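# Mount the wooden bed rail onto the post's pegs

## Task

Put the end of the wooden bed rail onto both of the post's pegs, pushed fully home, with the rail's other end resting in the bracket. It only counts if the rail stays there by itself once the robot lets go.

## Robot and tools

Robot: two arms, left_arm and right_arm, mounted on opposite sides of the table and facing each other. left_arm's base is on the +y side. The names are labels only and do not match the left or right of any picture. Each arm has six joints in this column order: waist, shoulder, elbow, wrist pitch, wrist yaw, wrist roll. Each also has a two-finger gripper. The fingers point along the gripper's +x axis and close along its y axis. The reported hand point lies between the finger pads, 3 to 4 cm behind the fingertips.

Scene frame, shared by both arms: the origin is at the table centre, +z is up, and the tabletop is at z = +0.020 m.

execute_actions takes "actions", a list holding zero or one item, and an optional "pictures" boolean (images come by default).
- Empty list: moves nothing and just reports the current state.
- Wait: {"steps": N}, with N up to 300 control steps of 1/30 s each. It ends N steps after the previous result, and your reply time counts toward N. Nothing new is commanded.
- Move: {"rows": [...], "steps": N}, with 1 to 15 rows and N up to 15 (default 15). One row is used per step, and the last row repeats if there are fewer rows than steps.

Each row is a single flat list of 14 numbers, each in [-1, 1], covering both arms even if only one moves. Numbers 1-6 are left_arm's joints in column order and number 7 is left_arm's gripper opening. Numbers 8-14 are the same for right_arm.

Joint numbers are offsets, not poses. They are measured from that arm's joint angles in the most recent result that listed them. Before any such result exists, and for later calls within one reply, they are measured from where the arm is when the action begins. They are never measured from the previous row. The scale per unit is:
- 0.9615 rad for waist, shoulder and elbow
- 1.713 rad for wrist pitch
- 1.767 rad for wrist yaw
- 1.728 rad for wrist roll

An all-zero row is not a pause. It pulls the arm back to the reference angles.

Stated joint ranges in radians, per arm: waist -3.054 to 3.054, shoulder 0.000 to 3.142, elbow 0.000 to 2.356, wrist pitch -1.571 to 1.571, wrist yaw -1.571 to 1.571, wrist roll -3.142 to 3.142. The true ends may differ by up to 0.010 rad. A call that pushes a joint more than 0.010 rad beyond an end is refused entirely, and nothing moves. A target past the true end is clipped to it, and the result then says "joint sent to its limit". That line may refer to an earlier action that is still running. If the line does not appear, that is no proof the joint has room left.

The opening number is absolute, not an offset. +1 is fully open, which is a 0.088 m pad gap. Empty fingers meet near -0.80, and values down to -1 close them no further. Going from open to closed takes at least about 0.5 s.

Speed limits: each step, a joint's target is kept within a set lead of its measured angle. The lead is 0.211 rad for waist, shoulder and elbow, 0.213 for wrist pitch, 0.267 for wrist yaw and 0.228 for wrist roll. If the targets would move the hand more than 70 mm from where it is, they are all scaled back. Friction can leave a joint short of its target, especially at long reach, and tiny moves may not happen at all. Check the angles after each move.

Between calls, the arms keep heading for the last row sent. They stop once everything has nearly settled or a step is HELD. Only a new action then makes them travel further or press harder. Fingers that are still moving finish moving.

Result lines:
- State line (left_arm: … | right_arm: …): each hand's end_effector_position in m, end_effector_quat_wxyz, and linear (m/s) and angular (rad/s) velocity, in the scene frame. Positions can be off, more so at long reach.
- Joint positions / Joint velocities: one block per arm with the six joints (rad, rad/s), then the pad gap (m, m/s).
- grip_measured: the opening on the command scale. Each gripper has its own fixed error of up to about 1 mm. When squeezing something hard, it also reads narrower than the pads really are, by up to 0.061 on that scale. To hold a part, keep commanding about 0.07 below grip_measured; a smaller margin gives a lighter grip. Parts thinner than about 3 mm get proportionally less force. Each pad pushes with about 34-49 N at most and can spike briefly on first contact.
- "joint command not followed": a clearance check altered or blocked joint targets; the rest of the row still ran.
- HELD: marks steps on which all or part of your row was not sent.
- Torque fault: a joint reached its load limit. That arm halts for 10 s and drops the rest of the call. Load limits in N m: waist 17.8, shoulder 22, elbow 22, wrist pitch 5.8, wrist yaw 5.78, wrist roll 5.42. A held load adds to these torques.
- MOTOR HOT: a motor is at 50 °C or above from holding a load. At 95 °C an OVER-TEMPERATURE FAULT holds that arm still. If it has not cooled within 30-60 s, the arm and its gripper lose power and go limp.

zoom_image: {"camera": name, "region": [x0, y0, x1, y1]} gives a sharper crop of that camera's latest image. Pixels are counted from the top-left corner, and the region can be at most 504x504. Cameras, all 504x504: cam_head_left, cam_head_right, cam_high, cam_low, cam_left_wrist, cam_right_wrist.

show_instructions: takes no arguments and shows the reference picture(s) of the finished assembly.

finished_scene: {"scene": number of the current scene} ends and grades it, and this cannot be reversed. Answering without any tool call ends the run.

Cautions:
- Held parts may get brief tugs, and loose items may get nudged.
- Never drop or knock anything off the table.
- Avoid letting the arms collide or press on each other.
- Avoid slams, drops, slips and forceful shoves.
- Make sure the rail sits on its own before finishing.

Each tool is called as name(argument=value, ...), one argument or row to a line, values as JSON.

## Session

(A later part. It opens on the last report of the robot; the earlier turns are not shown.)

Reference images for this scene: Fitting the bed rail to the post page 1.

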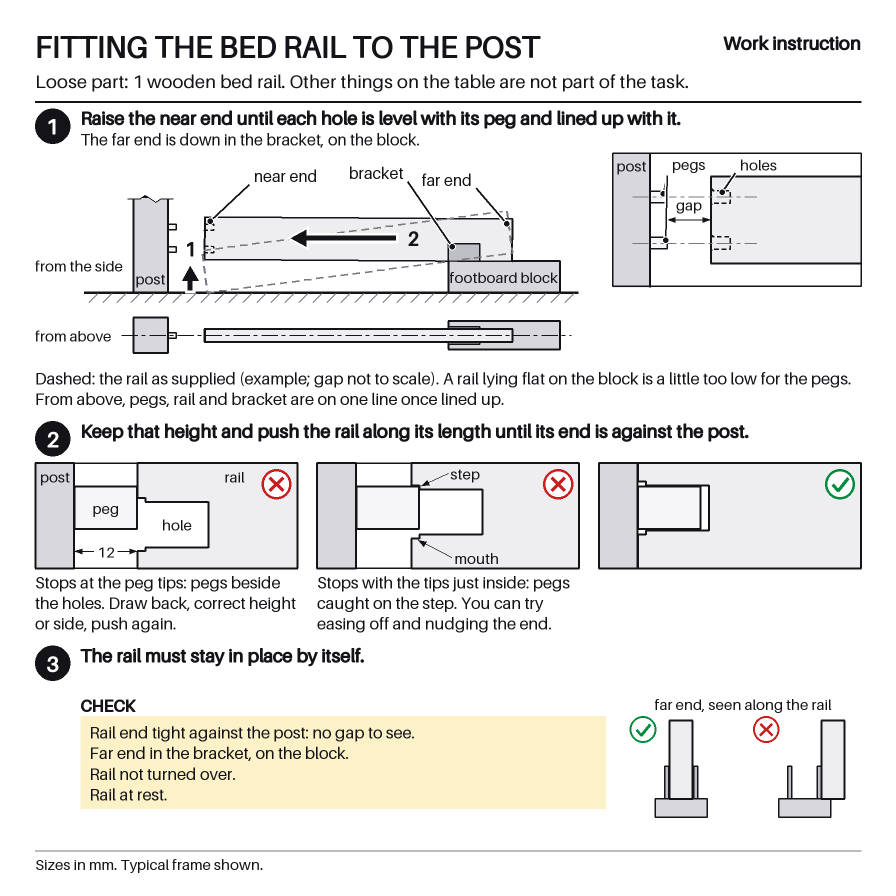

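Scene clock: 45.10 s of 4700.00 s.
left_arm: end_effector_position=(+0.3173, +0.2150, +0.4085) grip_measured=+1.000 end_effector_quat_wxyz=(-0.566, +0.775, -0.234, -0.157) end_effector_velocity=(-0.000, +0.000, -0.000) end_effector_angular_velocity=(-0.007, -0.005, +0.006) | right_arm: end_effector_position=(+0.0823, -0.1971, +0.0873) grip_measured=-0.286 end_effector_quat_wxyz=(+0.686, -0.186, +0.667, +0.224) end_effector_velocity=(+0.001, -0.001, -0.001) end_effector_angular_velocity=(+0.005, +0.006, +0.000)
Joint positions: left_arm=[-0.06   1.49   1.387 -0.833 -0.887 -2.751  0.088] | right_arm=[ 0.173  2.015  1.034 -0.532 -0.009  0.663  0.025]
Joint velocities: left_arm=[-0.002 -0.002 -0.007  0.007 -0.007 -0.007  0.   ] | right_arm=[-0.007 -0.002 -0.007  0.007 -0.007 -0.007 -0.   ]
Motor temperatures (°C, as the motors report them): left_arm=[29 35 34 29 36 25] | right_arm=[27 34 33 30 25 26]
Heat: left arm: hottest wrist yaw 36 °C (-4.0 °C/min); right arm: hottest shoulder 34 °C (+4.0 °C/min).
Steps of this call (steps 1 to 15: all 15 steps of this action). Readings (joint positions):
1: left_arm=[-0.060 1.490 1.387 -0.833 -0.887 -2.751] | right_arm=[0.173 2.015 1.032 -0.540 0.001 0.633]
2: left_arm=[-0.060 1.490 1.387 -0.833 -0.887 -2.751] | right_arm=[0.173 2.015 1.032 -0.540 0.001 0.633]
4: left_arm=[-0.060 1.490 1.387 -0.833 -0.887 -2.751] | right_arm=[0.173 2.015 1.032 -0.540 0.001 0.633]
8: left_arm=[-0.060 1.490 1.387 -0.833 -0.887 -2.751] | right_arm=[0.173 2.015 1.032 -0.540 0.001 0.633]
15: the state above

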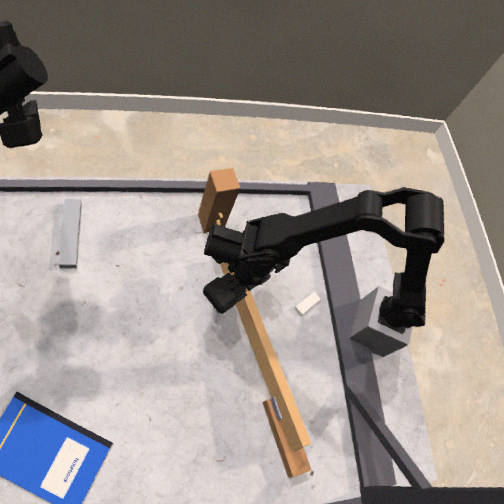

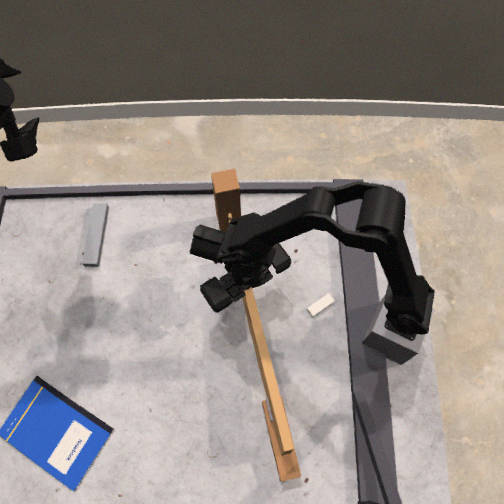

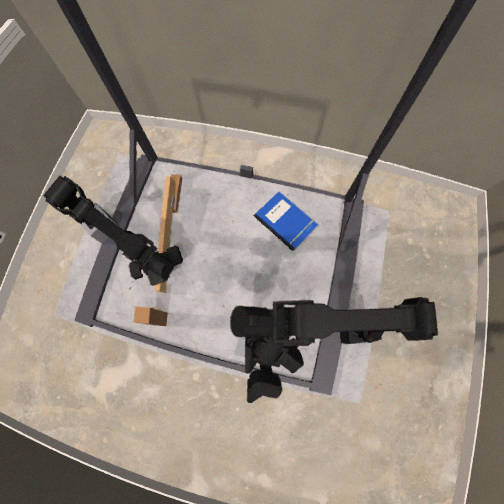

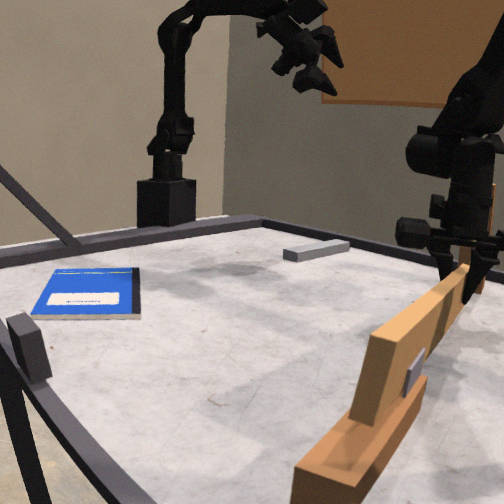

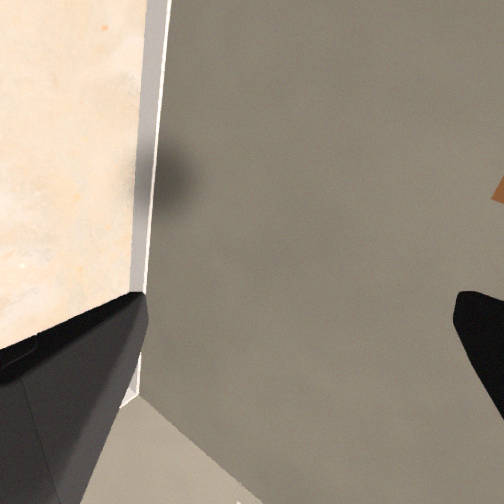

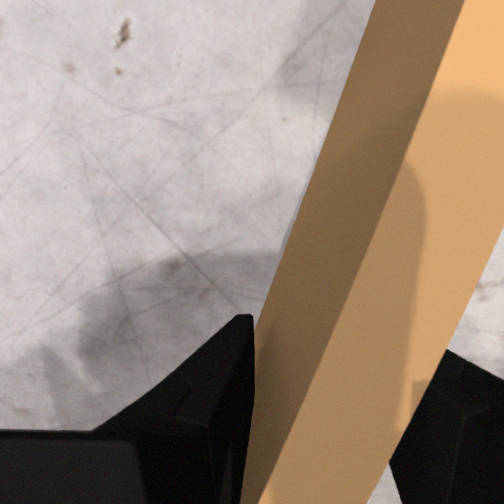

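execute_actions(
  actions=[
    {"rows":[[0,0,0,0,0,0,1,0,0,0,0,0,0.04,-0.9],[0,0,0,0,0,0,1,0,0,0,0,0,0.07,-0.9],[0,0,0,0,0,0,1,0,0,0,0,0,0.09,-0.9]],"steps":15},
  ],
)

Scene clock: 47.47 s of 4700.00 s.
left_arm: end_effector_position=(+0.3173, +0.2150, +0.4085) grip_measured=+1.000 end_effector_quat_wxyz=(-0.566, +0.775, -0.234, -0.157) end_effector_velocity=(-0.001, +0.002, -0.000) end_effector_angular_velocity=(+0.002, -0.003, +0.006) | right_arm: end_effector_position=(+0.0819, -0.1969, +0.0873) grip_measured=-0.375 end_effector_quat_wxyz=(+0.698, -0.130, +0.684, +0.170) end_effector_velocity=(-0.003, -0.002, -0.001) end_effector_angular_velocity=(-0.009, +0.011, -0.004)
Joint positions: left_arm=[-0.06   1.49   1.387 -0.833 -0.887 -2.751  0.088] | right_arm=[ 0.173  2.015  1.034 -0.532 -0.012  0.824  0.021]
Joint velocities: left_arm=[-0.002 -0.002 -0.002 -0.007 -0.007 -0.007  0.   ] | right_arm=[ 0.002  0.002 -0.002 -0.007 -0.007  0.007 -0.   ]
Motor temperatures (°C, as the motors report them): left_arm=[29 35 35 29 36 25] | right_arm=[27 34 33 30 25 26]
Heat: left arm: hottest wrist yaw 36 °C (-3.8 °C/min); right arm: hottest shoulder 34 °C (+3.8 °C/min).
Steps of this call (steps 1 to 15: the robot went on to your last target; steps 16 to 56: nothing new was sent; steps 57 to 71: all 15 steps of this action). Readings (joint positions):
57: left_arm=[-0.060 1.490 1.387 -0.833 -0.887 -2.751] | right_arm=[0.173 2.015 1.034 -0.532 -0.009 0.681]
58: left_arm=[-0.060 1.490 1.387 -0.833 -0.887 -2.751] | right_arm=[0.173 2.015 1.034 -0.532 -0.010 0.711]
60: left_arm=[-0.060 1.490 1.387 -0.833 -0.887 -2.751] | right_arm=[0.173 2.015 1.034 -0.532 -0.012 0.773]
64: left_arm=[-0.060 1.490 1.387 -0.833 -0.887 -2.751] | right_arm=[0.173 2.015 1.034 -0.532 -0.012 0.813]
71: the state above

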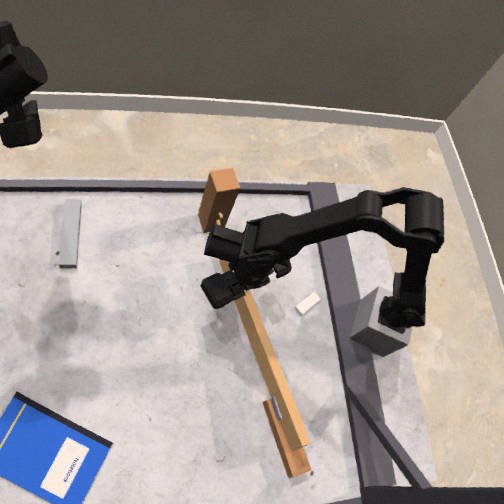

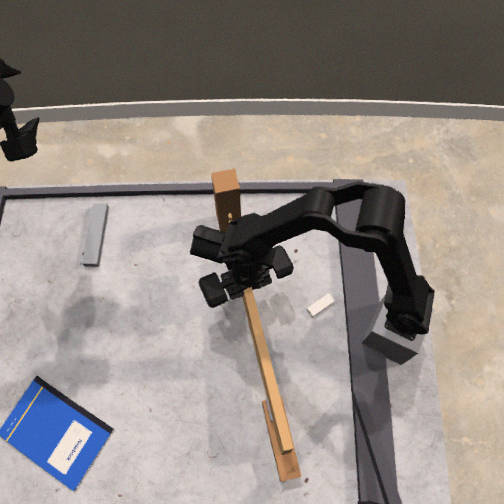

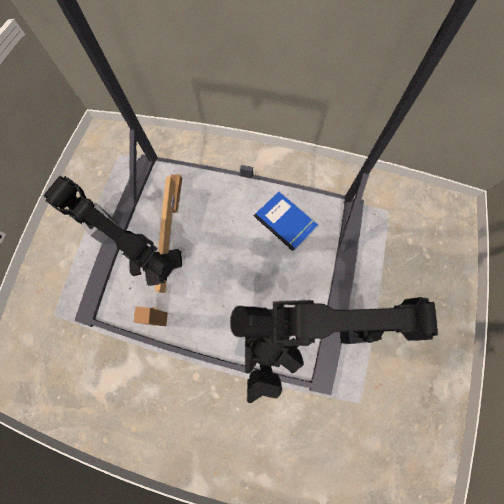

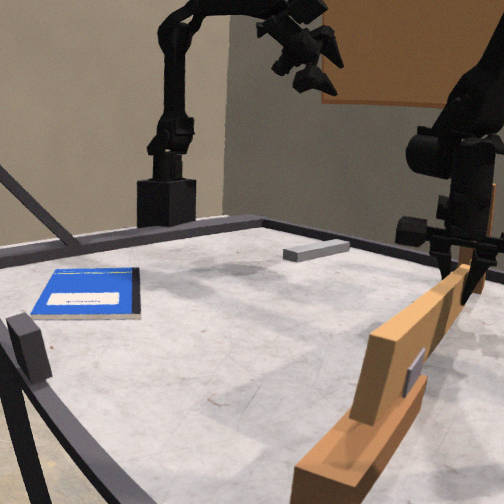

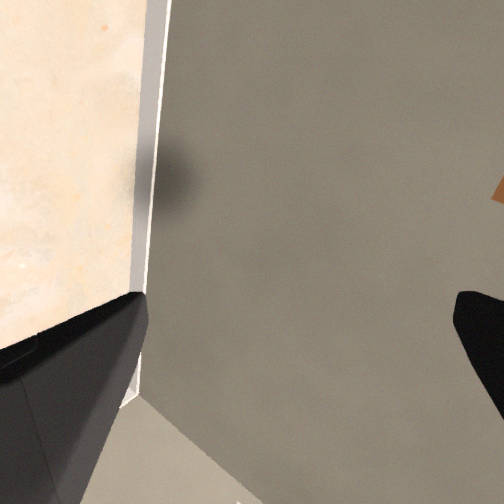

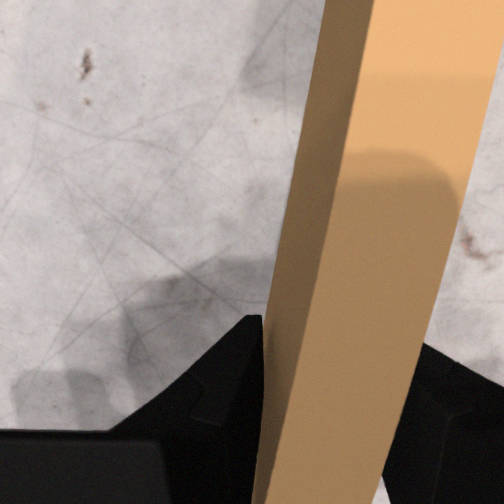

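execute_actions(
  actions=[
    {"rows":[[0,0,0,0,0,0,1,0,-0.065,0.115,-0.097,0,0,-0.9]],"steps":15},
  ],
)

zoom_image(
  camera="cam_low",
  region=[384,170,504,310],
)

zoom_image(
  camera="cam_high",
  region=[100,160,240,340],
)

Scene clock: 50.60 s of 4700.00 s.
left_arm: end_effector_position=(+0.3173, +0.2150, +0.4085) grip_measured=+1.000 end_effector_quat_wxyz=(-0.566, +0.775, -0.234, -0.157) end_effector_velocity=(-0.001, +0.004, -0.001) end_effector_angular_velocity=(+0.017, +0.001, +0.006) | right_arm: end_effector_position=(+0.0826, -0.1918, +0.1175) grip_measured=-0.399 end_effector_quat_wxyz=(+0.694, -0.133, +0.691, +0.156) end_effector_velocity=(-0.003, -0.001, +0.002) end_effector_angular_velocity=(-0.005, +0.025, -0.009)
Joint positions: left_arm=[-0.06   1.49   1.387 -0.833 -0.887 -2.751  0.088] | right_arm=[ 0.175  1.975  1.127 -0.693 -0.013  0.842  0.019]
Joint velocities: left_arm=[-0.002 -0.002 -0.002 -0.022 -0.007 -0.007  0.   ] | right_arm=[-0.002 -0.002  0.007 -0.022 -0.022  0.007 -0.   ]
Motor temperatures (°C, as the motors report them): left_arm=[29 35 35 29 35 25] | right_arm=[27 35 33 30 25 26]
Heat: left arm: hottest shoulder 35 °C (-4.7 °C/min); right arm: hottest shoulder 35 °C (+4.7 °C/min).
Steps of this call (steps 1 to 15: the robot went on to your last target; steps 16 to 79: nothing new was sent; steps 80 to 94: all 15 steps of this action). Readings (joint positions):
80: left_arm=[-0.060 1.490 1.387 -0.833 -0.887 -2.751] | right_arm=[0.173 2.013 1.055 -0.573 -0.010 0.828]
81: left_arm=[-0.060 1.490 1.387 -0.833 -0.887 -2.751] | right_arm=[0.172 2.011 1.075 -0.612 -0.009 0.834]
83: left_arm=[-0.060 1.490 1.387 -0.833 -0.887 -2.751] | right_arm=[0.172 1.993 1.104 -0.653 -0.013 0.837]
87: left_arm=[-0.060 1.490 1.387 -0.833 -0.887 -2.751] | right_arm=[0.176 1.975 1.124 -0.686 -0.013 0.842]
94: the state above

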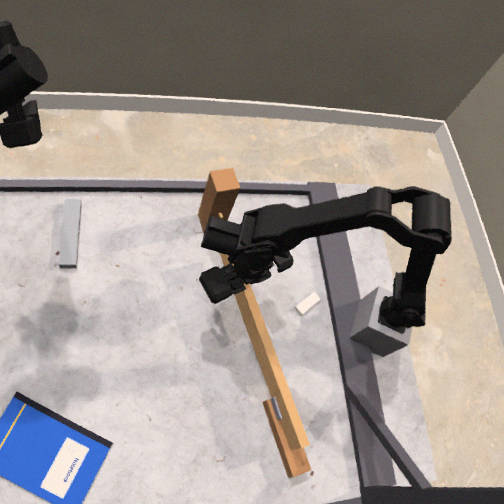

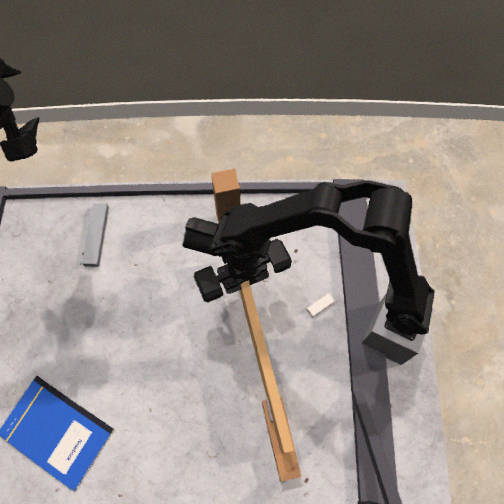

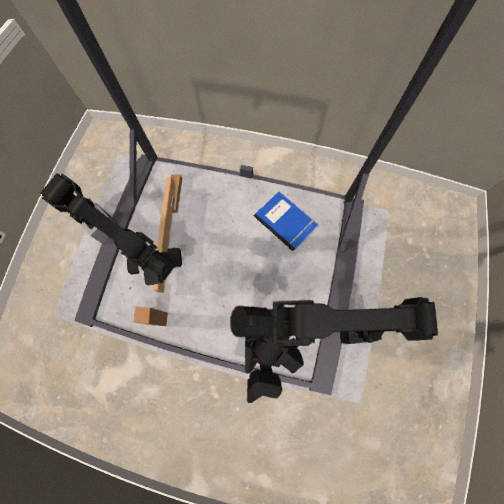

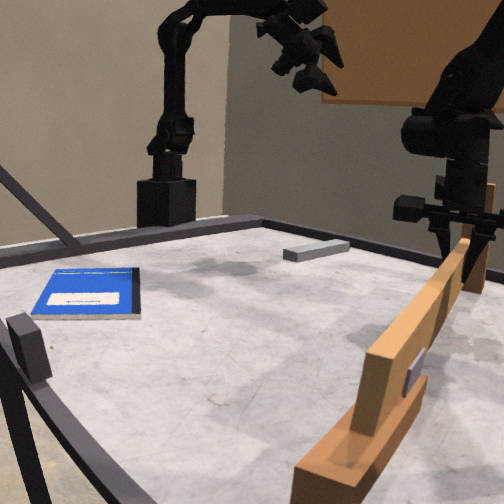

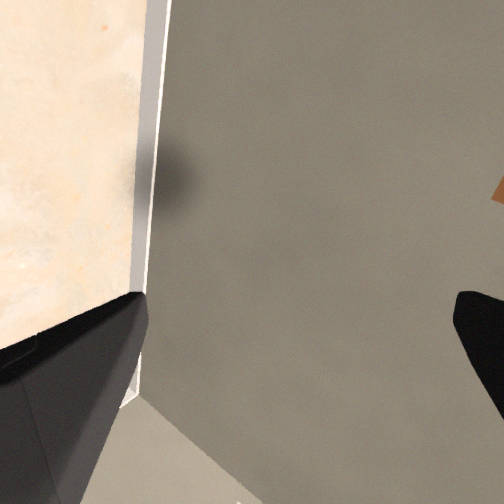

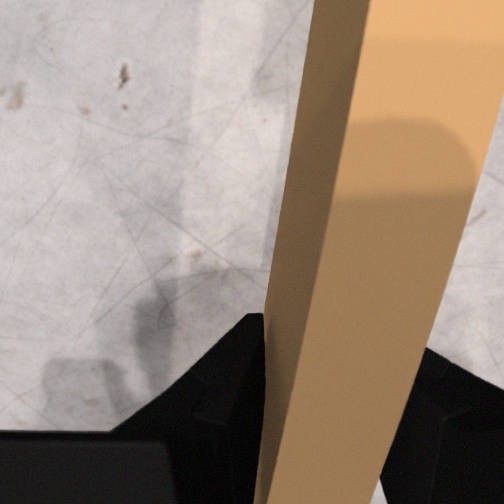

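Region (384, 170, 504, 310) of cam_low's 504x504 image, scaled by 3.600, with more detail than that image has; it fills the left 432 columns of this view, and the rest is white.

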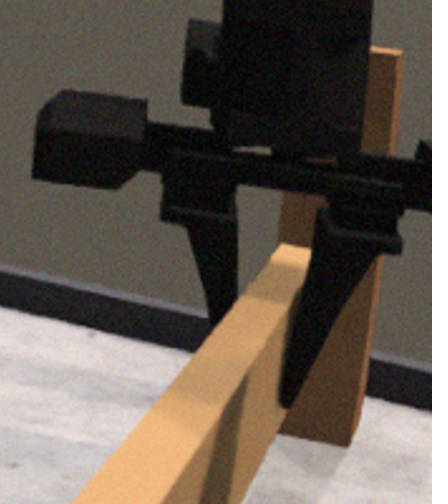

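Region (100, 160, 240, 340) of cam_high's 504x504 image, scaled by 2.800, with more detail than that image has.

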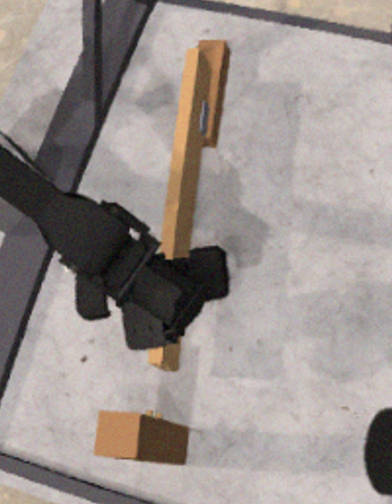

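execute_actions(
  actions=[
    {"rows":[[0,0,0,0,0,0,1,-0.08,0.04,0.06,0,0,-0.045,-0.9]],"steps":15},
  ],
)

zoom_image(
  camera="cam_high",
  region=[100,160,240,340],
)

zoom_image(
  camera="cam_head_left",
  region=[170,150,290,290],
)

Scene clock: 55.10 s of 4700.00 s.
left_arm: end_effector_position=(+0.3173, +0.2150, +0.4085) grip_measured=+1.000 end_effector_quat_wxyz=(-0.566, +0.775, -0.234, -0.157) end_effector_velocity=(+0.002, +0.004, +0.001) end_effector_angular_velocity=(+0.005, -0.014, +0.019) | right_arm: end_effector_position=(+0.1076, -0.1895, +0.1160) grip_measured=-0.399 end_effector_quat_wxyz=(+0.694, -0.122, +0.693, +0.154) end_effector_velocity=(-0.001, -0.002, +0.000) end_effector_angular_velocity=(-0.004, +0.009, +0.005)
Joint positions: left_arm=[-0.06   1.49   1.387 -0.833 -0.887 -2.751  0.088] | right_arm=[ 0.104  2.006  1.167 -0.693 -0.024  0.789  0.019]
Joint velocities: left_arm=[ 0.002 -0.002 -0.002 -0.007 -0.022 -0.007  0.   ] | right_arm=[-0.002 -0.002 -0.002 -0.007 -0.007 -0.007  0.   ]
Motor temperatures (°C, as the motors report them): left_arm=[29 35 35 29 35 25] | right_arm=[27 36 34 29 25 26]
Heat: left arm: hottest shoulder 35 °C (-4.4 °C/min); right arm: hottest shoulder 36 °C (+5.4 °C/min).
Steps of this call (steps 1 to 15: the robot went on to your last target; steps 16 to 90: nothing new was sent; then 1.00 s passed at rest; steps 91 to 105: all 15 steps of this action). Readings (joint positions):
91: left_arm=[-0.060 1.490 1.387 -0.833 -0.887 -2.751] | right_arm=[0.169 1.979 1.134 -0.700 -0.021 0.833]
92: left_arm=[-0.060 1.490 1.387 -0.833 -0.887 -2.751] | right_arm=[0.159 1.985 1.141 -0.706 -0.038 0.823]
94: left_arm=[-0.060 1.490 1.387 -0.833 -0.887 -2.751] | right_arm=[0.139 1.999 1.146 -0.696 -0.033 0.810]
98: left_arm=[-0.060 1.490 1.387 -0.833 -0.887 -2.751] | right_arm=[0.105 2.006 1.167 -0.694 -0.025 0.790]
105: the state above

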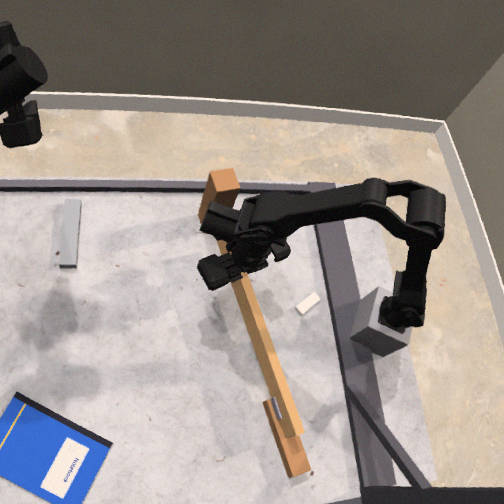

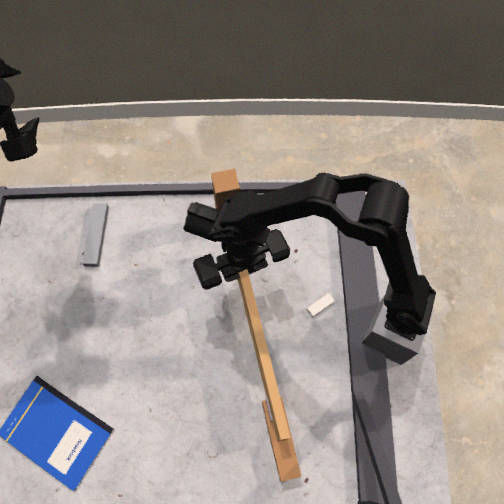

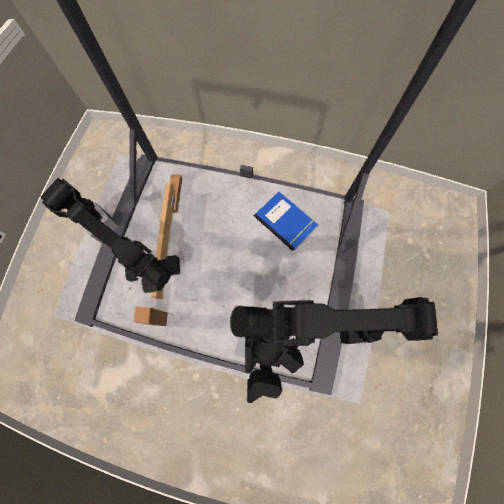

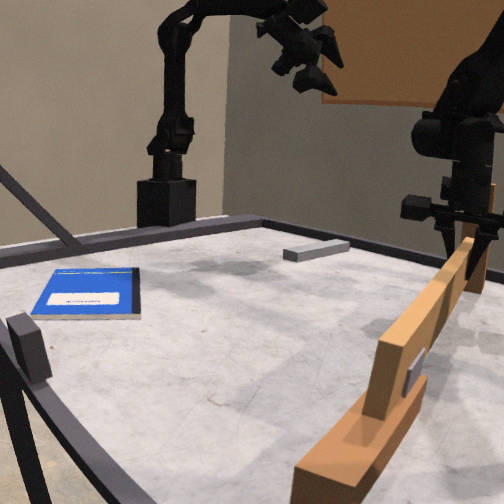

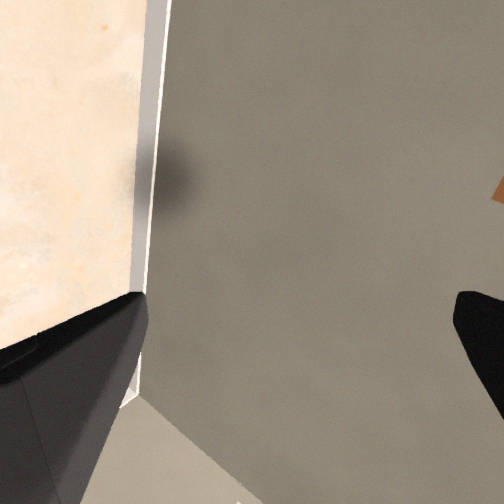

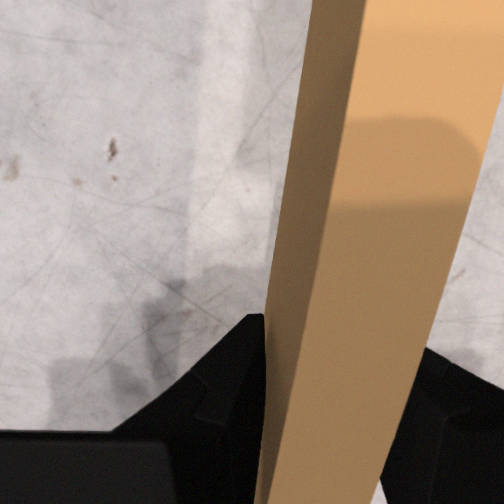

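Region (100, 160, 240, 340) of cam_high's 504x504 image, scaled by 2.800, with more detail than that image has.

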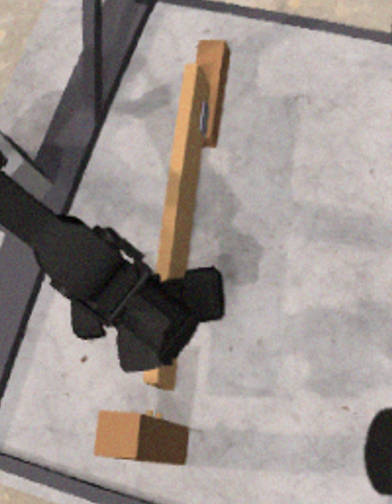

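Region (170, 150, 290, 290) of cam_head_left's 504x504 image, scaled by 3.600, with more detail than that image has; it fills the left 432 columns of this view, and the rest is white.

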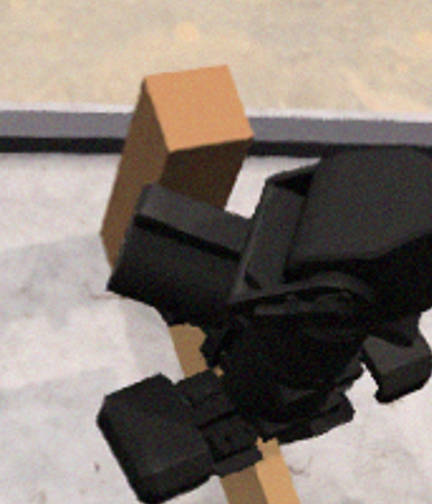

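execute_actions(
  actions=[
    {"rows":[[0,0,0,0,0,0,1,-0.04,0.0,0.06,-0.03,0,-0.02,-0.9]],"steps":15},
  ],
)

zoom_image(
  camera="cam_high",
  region=[120,250,200,340],
)

zoom_image(
  camera="cam_low",
  region=[404,170,504,310],
)

Scene clock: 59.30 s of 4700.00 s.
left_arm: end_effector_position=(+0.3173, +0.2150, +0.4085) grip_measured=+1.000 end_effector_quat_wxyz=(-0.566, +0.775, -0.234, -0.157) end_effector_velocity=(-0.000, -0.001, +0.003) end_effector_angular_velocity=(-0.017, -0.007, +0.006) | right_arm: end_effector_position=(+0.1176, -0.1902, +0.1237) grip_measured=-0.400 end_effector_quat_wxyz=(+0.692, -0.118, +0.697, +0.146) end_effector_velocity=(-0.001, -0.001, +0.002) end_effector_angular_velocity=(+0.001, +0.007, +0.005)
Joint positions: left_arm=[-0.06   1.49   1.387 -0.833 -0.887 -2.751  0.088] | right_arm=[ 0.075  2.007  1.205 -0.741 -0.029  0.777  0.019]
Joint velocities: left_arm=[-0.002 -0.002  0.002  0.007 -0.007 -0.007  0.   ] | right_arm=[-0.002 -0.007 -0.002 -0.007 -0.007 -0.007 -0.001]
Motor temperatures (°C, as the motors report them): left_arm=[29 35 35 29 35 25] | right_arm=[27 36 34 29 25 26]
Heat: left arm: hottest shoulder 35 °C (-4.0 °C/min); right arm: hottest shoulder 36 °C (+5.1 °C/min).
Steps of this call (steps 1 to 15: the robot went on to your last target; steps 16 to 90: nothing new was sent; then 0.70 s passed at rest; steps 91 to 105: all 15 steps of this action). Readings (joint positions):
91: left_arm=[-0.060 1.490 1.387 -0.833 -0.887 -2.751] | right_arm=[0.102 2.006 1.176 -0.706 -0.026 0.786]
92: left_arm=[-0.060 1.490 1.387 -0.833 -0.887 -2.751] | right_arm=[0.096 2.007 1.184 -0.717 -0.027 0.784]
94: left_arm=[-0.060 1.490 1.387 -0.833 -0.887 -2.751] | right_arm=[0.083 2.007 1.197 -0.732 -0.028 0.779]
98: left_arm=[-0.060 1.490 1.387 -0.833 -0.887 -2.751] | right_arm=[0.075 2.007 1.203 -0.738 -0.029 0.777]
105: the state above

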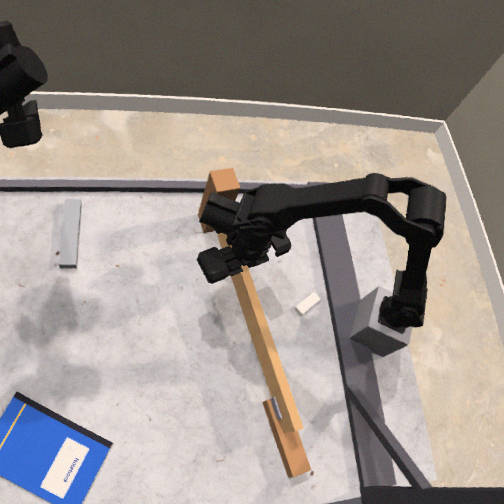

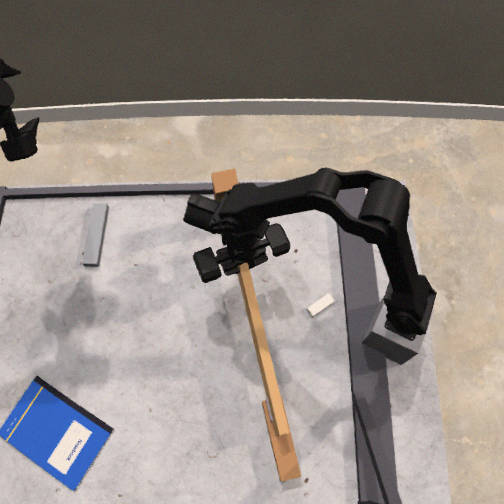

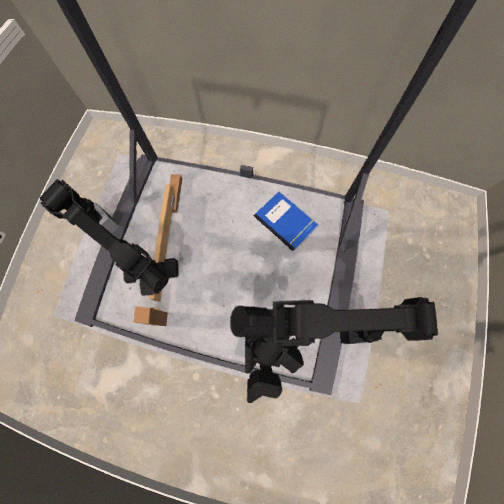

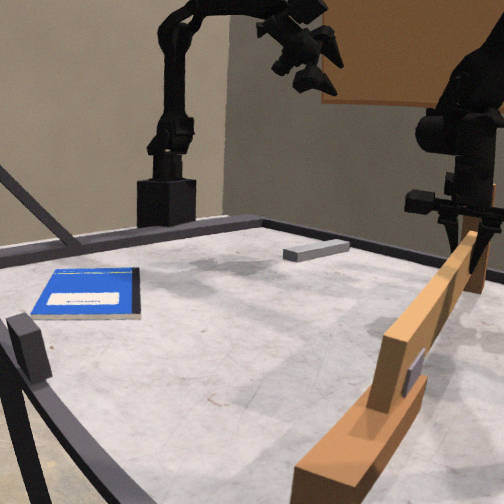

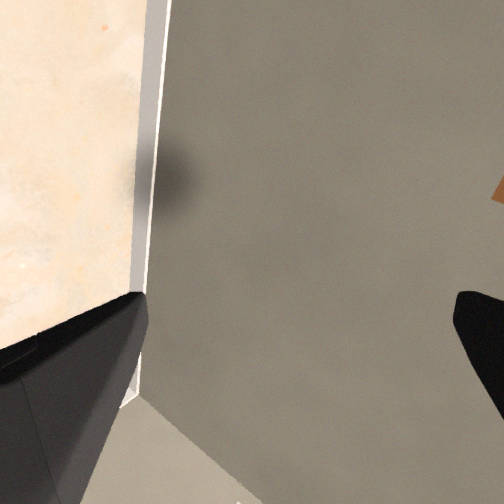

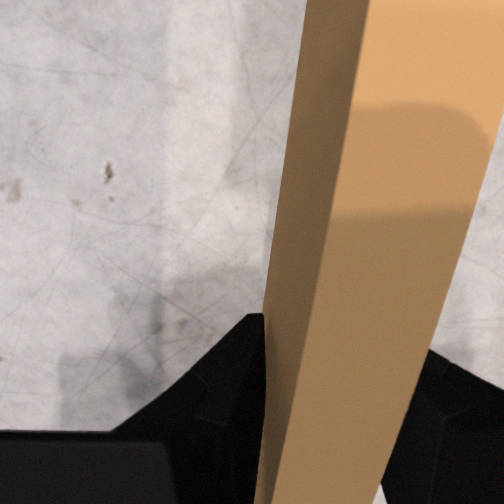

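Region (120, 250, 200, 340) of cam_high's 504x504 image, scaled by 5.600, with more detail than that image has.

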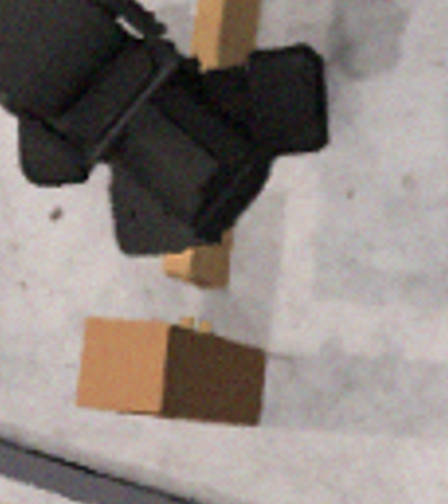

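Region (404, 170, 504, 310) of cam_low's 504x504 image, scaled by 3.600, with more detail than that image has; it fills the left 360 columns of this view, and the rest is white.

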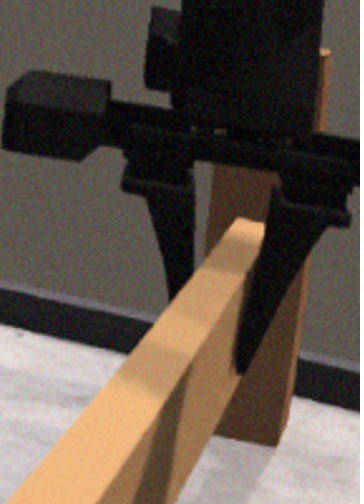

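execute_actions(
  actions=[
    {"rows":[[0,0,0,0,0,0,1,-0.07,0.03,0.045,0,0,-0.04,-0.9]],"steps":15},
  ],
)

zoom_image(
  camera="cam_high",
  region=[120,250,200,340],
)

Scene clock: 63.43 s of 4700.00 s.
left_arm: end_effector_position=(+0.3173, +0.2150, +0.4085) grip_measured=+1.000 end_effector_quat_wxyz=(-0.566, +0.775, -0.234, -0.157) end_effector_velocity=(-0.000, +0.000, -0.000) end_effector_angular_velocity=(-0.007, -0.005, +0.006) | right_arm: end_effector_position=(+0.1239, -0.1929, +0.1181) grip_measured=-0.400 end_effector_quat_wxyz=(+0.678, -0.119, +0.710, +0.149) end_effector_velocity=(-0.001, -0.002, +0.000) end_effector_angular_velocity=(-0.004, +0.010, -0.010)
Joint positions: left_arm=[-0.06   1.49   1.387 -0.833 -0.887 -2.751  0.088] | right_arm=[ 0.042  2.034  1.219 -0.749 -0.061  0.739  0.019]
Joint velocities: left_arm=[-0.002 -0.002 -0.007  0.007 -0.007 -0.007  0.   ] | right_arm=[-0.002 -0.002 -0.002 -0.007 -0.007  0.007 -0.   ]
Motor temperatures (°C, as the motors report them): left_arm=[29 35 35 29 35 25] | right_arm=[27 37 35 29 25 26]
Heat: left arm: hottest shoulder 35 °C (-3.0 °C/min); right arm: hottest shoulder 37 °C (+6.1 °C/min).
Steps of this call (steps 1 to 15: the robot went on to your last target; steps 16 to 90: nothing new was sent; then 0.63 s passed at rest; steps 91 to 105: all 15 steps of this action). Readings (joint positions):
91: left_arm=[-0.060 1.490 1.387 -0.833 -0.887 -2.751] | right_arm=[0.070 2.011 1.210 -0.745 -0.036 0.765]
92: left_arm=[-0.060 1.490 1.387 -0.833 -0.887 -2.751] | right_arm=[0.061 2.016 1.215 -0.746 -0.045 0.756]
94: left_arm=[-0.060 1.490 1.387 -0.833 -0.887 -2.751] | right_arm=[0.046 2.025 1.217 -0.748 -0.056 0.746]
98: left_arm=[-0.060 1.490 1.387 -0.833 -0.887 -2.751] | right_arm=[0.042 2.034 1.217 -0.749 -0.058 0.741]
105: the state above

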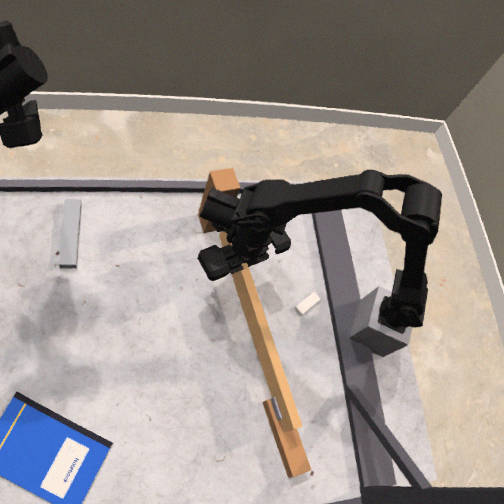

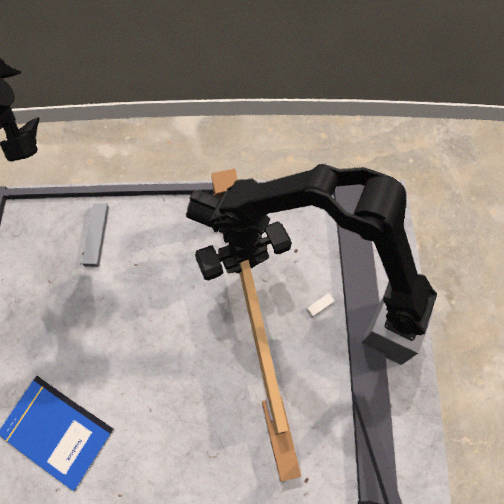

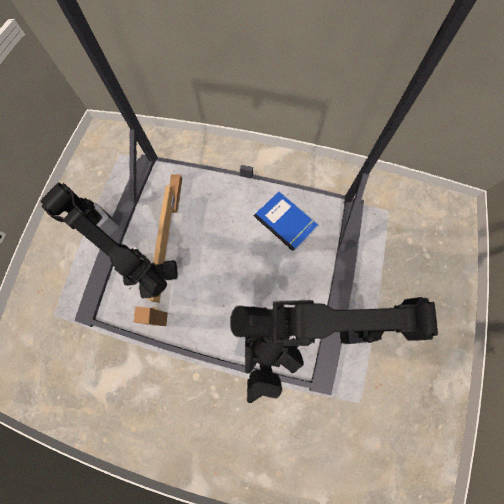

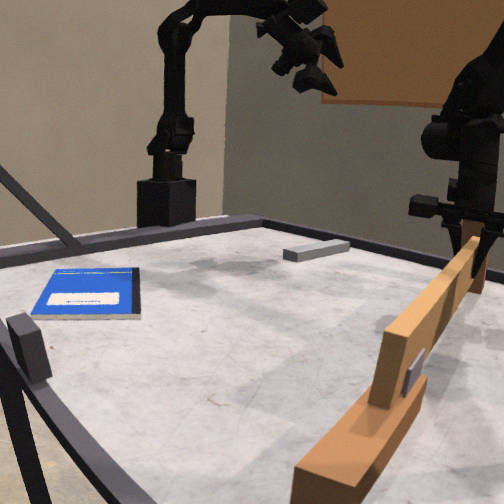

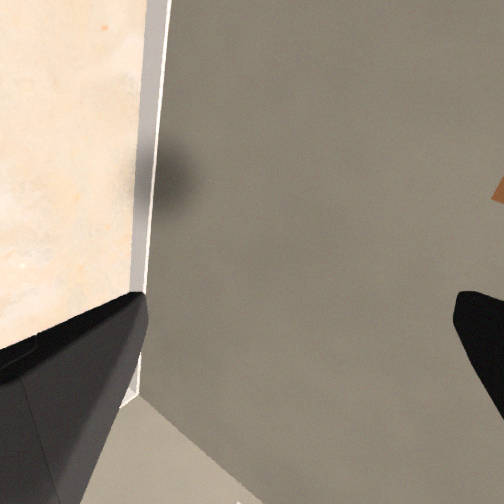

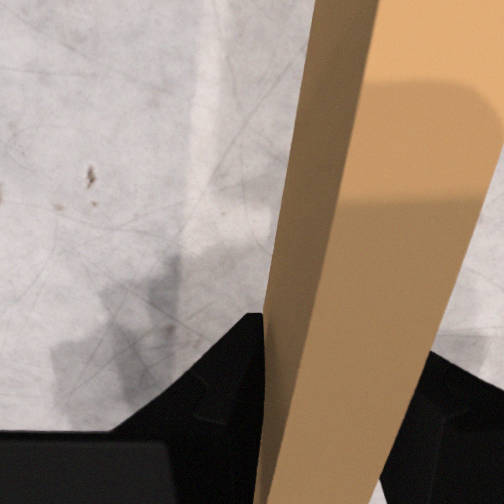

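Region (120, 250, 200, 340) of cam_high's 504x504 image, scaled by 5.600, with more detail than that image has.

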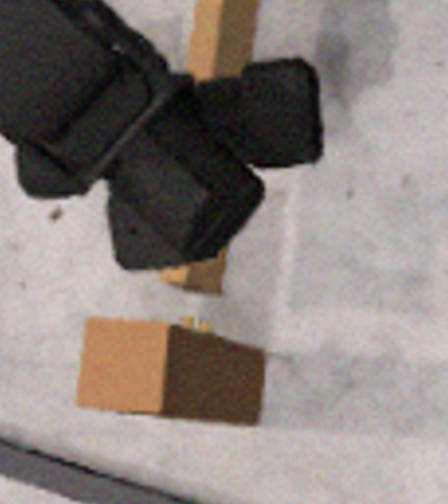

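execute_actions(
  actions=[
    {"rows":[[0,0,0,0,0,0,1,0.02,0.03,-0.1,0.085,0.03,0,-0.9]],"steps":15},
  ],
  pictures=false,
)

execute_actions(
  actions=[
    {"rows":[[0,0,0,0,0,0,1,0,0,0,0,0,0,1]],"steps":15},
  ],
  pictures=false,
)

execute_actions(
  actions=[
    {"rows":[[0,0,0,0,0,0,1,0,-0.15,0.25,-0.22,0,0,1]],"steps":15},
  ],
  pictures=false,
)

execute_actions(
  actions=[
    {"rows":[[0,0,0,0,0,0,1,0,0,0,0,0,-0.9,1]],"steps":15},
  ],
  pictures=false,
)

execute_actions(
  actions=[
    {"steps":30},
  ],
  pictures=false,
)

Scene clock: 72.83 s of 4700.00 s.
left_arm: end_effector_position=(+0.3173, +0.2150, +0.4085) grip_measured=+1.000 end_effector_quat_wxyz=(-0.566, +0.775, -0.234, -0.157) end_effector_velocity=(-0.003, -0.001, -0.001) end_effector_angular_velocity=(-0.000, +0.009, -0.008) | right_arm: end_effector_position=(+0.1251, -0.1928, +0.0967) grip_measured=-0.400 end_effector_quat_wxyz=(+0.699, -0.109, +0.690, +0.152) end_effector_velocity=(-0.004, -0.003, -0.001) end_effector_angular_velocity=(-0.002, +0.026, -0.008)
Joint positions: left_arm=[-0.06   1.49   1.387 -0.833 -0.887 -2.751  0.088] | right_arm=[ 0.054  2.049  1.139 -0.603 -0.025  0.761  0.019]
Joint velocities: left_arm=[-0.007 -0.002 -0.002 -0.007  0.007 -0.007  0.   ] | right_arm=[-0.002 -0.002 -0.007 -0.007 -0.022  0.007 -0.   ]
Motor temperatures (°C, as the motors report them): left_arm=[28 36 35 29 35 25] | right_arm=[27 38 36 30 26 27]
Heat: left arm: hottest shoulder 36 °C (-2.0 °C/min); right arm: hottest shoulder 38 °C (+6.0 °C/min).
Steps of this call (steps 1 to 15: the robot went on to your last target; steps 16 to 90: nothing new was sent; then 5.90 s passed at rest; steps 91 to 105: all 15 steps of this action). Readings (joint positions):
91: left_arm=[-0.060 1.490 1.387 -0.833 -0.887 -2.751] | right_arm=[0.046 2.035 1.200 -0.714 -0.059 0.740]
92: left_arm=[-0.060 1.490 1.387 -0.833 -0.887 -2.751] | right_arm=[0.053 2.036 1.182 -0.672 -0.045 0.742]
94: left_arm=[-0.060 1.490 1.387 -0.833 -0.887 -2.751] | right_arm=[0.056 2.046 1.161 -0.632 -0.030 0.752]
98: left_arm=[-0.060 1.490 1.387 -0.833 -0.887 -2.751] | right_arm=[0.054 2.049 1.143 -0.609 -0.025 0.760]
105: the state above

Scene clock: 73.33 s of 4700.00 s.
left_arm: end_effector_position=(+0.3173, +0.2150, +0.4085) grip_measured=+1.000 end_effector_quat_wxyz=(-0.566, +0.775, -0.234, -0.157) end_effector_velocity=(-0.001, +0.002, -0.002) end_effector_angular_velocity=(+0.007, -0.002, +0.006) | right_arm: end_effector_position=(+0.1256, -0.1931, +0.0967) grip_measured=+0.994 end_effector_quat_wxyz=(+0.700, -0.111, +0.688, +0.153) end_effector_velocity=(-0.002, -0.002, +0.000) end_effector_angular_velocity=(+0.003, +0.023, +0.001)
Joint positions: left_arm=[-0.06   1.49   1.387 -0.833 -0.887 -2.751  0.088] | right_arm=[ 0.054  2.049  1.139 -0.603 -0.021  0.757  0.088]
Joint velocities: left_arm=[-0.002 -0.002 -0.007 -0.007 -0.007 -0.007  0.   ] | right_arm=[-0.007 -0.002 -0.002 -0.007 -0.022 -0.007  0.011]
Motor temperatures (°C, as the motors report them): left_arm=[28 36 35 29 35 25] | right_arm=[27 38 36 30 26 27]
Heat: left arm: hottest shoulder 36 °C (-2.0 °C/min); right arm: hottest shoulder 38 °C (+6.1 °C/min).
Steps of this call (steps 1 to 15: all 15 steps of this action). Readings (joint positions):
1: left_arm=[-0.060 1.490 1.387 -0.833 -0.887 -2.751] | right_arm=[0.054 2.049 1.139 -0.603 -0.023 0.758]
2: left_arm=[-0.060 1.490 1.387 -0.833 -0.887 -2.751] | right_arm=[0.054 2.049 1.139 -0.603 -0.021 0.756]
4: left_arm=[-0.060 1.490 1.387 -0.833 -0.887 -2.751] | right_arm=[0.054 2.049 1.139 -0.603 -0.021 0.756]
8: left_arm=[-0.060 1.490 1.387 -0.833 -0.887 -2.751] | right_arm=[0.054 2.049 1.139 -0.603 -0.021 0.756]
15: the state above

Scene clock: 73.83 s of 4700.00 s.
left_arm: end_effector_position=(+0.3173, +0.2150, +0.4085) grip_measured=+1.000 end_effector_quat_wxyz=(-0.566, +0.775, -0.234, -0.157) end_effector_velocity=(-0.000, +0.001, +0.002) end_effector_angular_velocity=(-0.002, -0.004, +0.006) | right_arm: end_effector_position=(+0.1306, -0.1823, +0.1988) grip_measured=+1.000 end_effector_quat_wxyz=(+0.703, -0.106, +0.685, +0.158) end_effector_velocity=(-0.003, -0.001, +0.000) end_effector_angular_velocity=(+0.003, +0.022, +0.006)
Joint positions: left_arm=[-0.06   1.49   1.387 -0.833 -0.887 -2.751  0.088] | right_arm=[ 0.054  1.9    1.377 -0.974 -0.021  0.757  0.088]
Joint velocities: left_arm=[-0.002 -0.002  0.002 -0.007 -0.007 -0.007  0.   ] | right_arm=[-0.002 -0.002 -0.002 -0.007 -0.022 -0.007  0.   ]
Motor temperatures (°C, as the motors report them): left_arm=[28 36 36 29 35 25] | right_arm=[27 38 36 30 26 27]
Heat: left arm: hottest shoulder 36 °C (-2.0 °C/min); right arm: hottest shoulder 38 °C (+6.0 °C/min).
Steps of this call (steps 1 to 15: all 15 steps of this action). Readings (joint positions):
1: left_arm=[-0.060 1.490 1.387 -0.833 -0.887 -2.751] | right_arm=[0.054 2.043 1.165 -0.650 -0.021 0.757]
2: left_arm=[-0.060 1.490 1.387 -0.833 -0.887 -2.751] | right_arm=[0.054 2.036 1.193 -0.701 -0.021 0.757]
4: left_arm=[-0.060 1.490 1.387 -0.833 -0.887 -2.751] | right_arm=[0.054 2.001 1.265 -0.802 -0.021 0.757]
8: left_arm=[-0.060 1.490 1.387 -0.833 -0.887 -2.751] | right_arm=[0.054 1.911 1.364 -0.932 -0.021 0.757]
15: the state above

Scene clock: 74.33 s of 4700.00 s.
left_arm: end_effector_position=(+0.3173, +0.2150, +0.4085) grip_measured=+1.000 end_effector_quat_wxyz=(-0.566, +0.775, -0.234, -0.157) end_effector_velocity=(+0.001, +0.002, +0.004) end_effector_angular_velocity=(-0.014, -0.019, +0.014) | right_arm: end_effector_position=(+0.1306, -0.1823, +0.1988) grip_measured=+1.000 end_effector_quat_wxyz=(+0.563, -0.435, +0.522, +0.471) end_effector_velocity=(-0.001, +0.002, +0.000) end_effector_angular_velocity=(-0.015, -0.150, +2.012)
Joint positions: left_arm=[-0.06   1.49   1.387 -0.833 -0.887 -2.751  0.088] | right_arm=[ 0.054  1.9    1.377 -0.974 -0.021 -0.258  0.088]
Joint velocities: left_arm=[-0.002 -0.007 -0.002  0.007 -0.022 -0.007  0.   ] | right_arm=[ 0.002 -0.002 -0.002  0.007 -0.007 -2.015  0.   ]
Motor temperatures (°C, as the motors report them): left_arm=[28 36 36 29 35 25] | right_arm=[27 38 36 30 26 27]
Heat: left arm: hottest shoulder 36 °C (-1.0 °C/min); right arm: hottest shoulder 38 °C (+5.1 °C/min).
Steps of this call (steps 1 to 15: all 15 steps of this action). Readings (joint positions):
1: left_arm=[-0.060 1.490 1.387 -0.833 -0.887 -2.751] | right_arm=[0.054 1.900 1.377 -0.974 -0.021 0.698]
2: left_arm=[-0.060 1.490 1.387 -0.833 -0.887 -2.751] | right_arm=[0.054 1.900 1.377 -0.974 -0.021 0.628]
4: left_arm=[-0.060 1.490 1.387 -0.833 -0.887 -2.751] | right_arm=[0.054 1.900 1.377 -0.974 -0.021 0.491]
8: left_arm=[-0.060 1.490 1.387 -0.833 -0.887 -2.751] | right_arm=[0.054 1.900 1.377 -0.974 -0.021 0.219]
15: the state above

Scene clock: 75.33 s of 4700.00 s.
left_arm: end_effector_position=(+0.3173, +0.2150, +0.4085) grip_measured=+1.000 end_effector_quat_wxyz=(-0.566, +0.775, -0.234, -0.157) end_effector_velocity=(-0.000, -0.000, +0.001) end_effector_angular_velocity=(-0.012, -0.006, +0.006) | right_arm: end_effector_position=(+0.1306, -0.1823, +0.1988) grip_measured=+1.000 end_effector_quat_wxyz=(+0.428, -0.568, +0.379, +0.592) end_effector_velocity=(+0.001, -0.003, -0.002) end_effector_angular_velocity=(-0.014, -0.002, +0.004)
Joint positions: left_arm=[-0.06   1.49   1.387 -0.833 -0.887 -2.751  0.088] | right_arm=[ 0.054  1.9    1.377 -0.974 -0.021 -0.794  0.088]
Joint velocities: left_arm=[-0.002 -0.002 -0.002  0.007 -0.007 -0.007  0.   ] | right_arm=[-0.002  0.002 -0.002 -0.007  0.007 -0.007  0.   ]
Motor temperatures (°C, as the motors report them): left_arm=[28 36 36 29 35 25] | right_arm=[27 38 36 30 26 27]
Heat: left arm: hottest shoulder 36 °C (-1.0 °C/min); right arm: hottest shoulder 38 °C (+5.1 °C/min).
Steps of this call (steps 1 to 30: the robot went on to your last target). Readings (joint positions):
1: left_arm=[-0.060 1.490 1.387 -0.833 -0.887 -2.751] | right_arm=[0.054 1.900 1.377 -0.974 -0.021 -0.326]
2: left_arm=[-0.060 1.490 1.387 -0.833 -0.887 -2.751] | right_arm=[0.054 1.900 1.377 -0.974 -0.021 -0.394]
4: left_arm=[-0.060 1.490 1.387 -0.833 -0.887 -2.751] | right_arm=[0.054 1.900 1.377 -0.974 -0.021 -0.530]
8: left_arm=[-0.060 1.490 1.387 -0.833 -0.887 -2.751] | right_arm=[0.054 1.900 1.377 -0.974 -0.021 -0.729]
30: the state above
All arms were judged still, so your last target was given up. Only a new action makes them travel on or press farther. Fingers that are still opening or closing keep moving.


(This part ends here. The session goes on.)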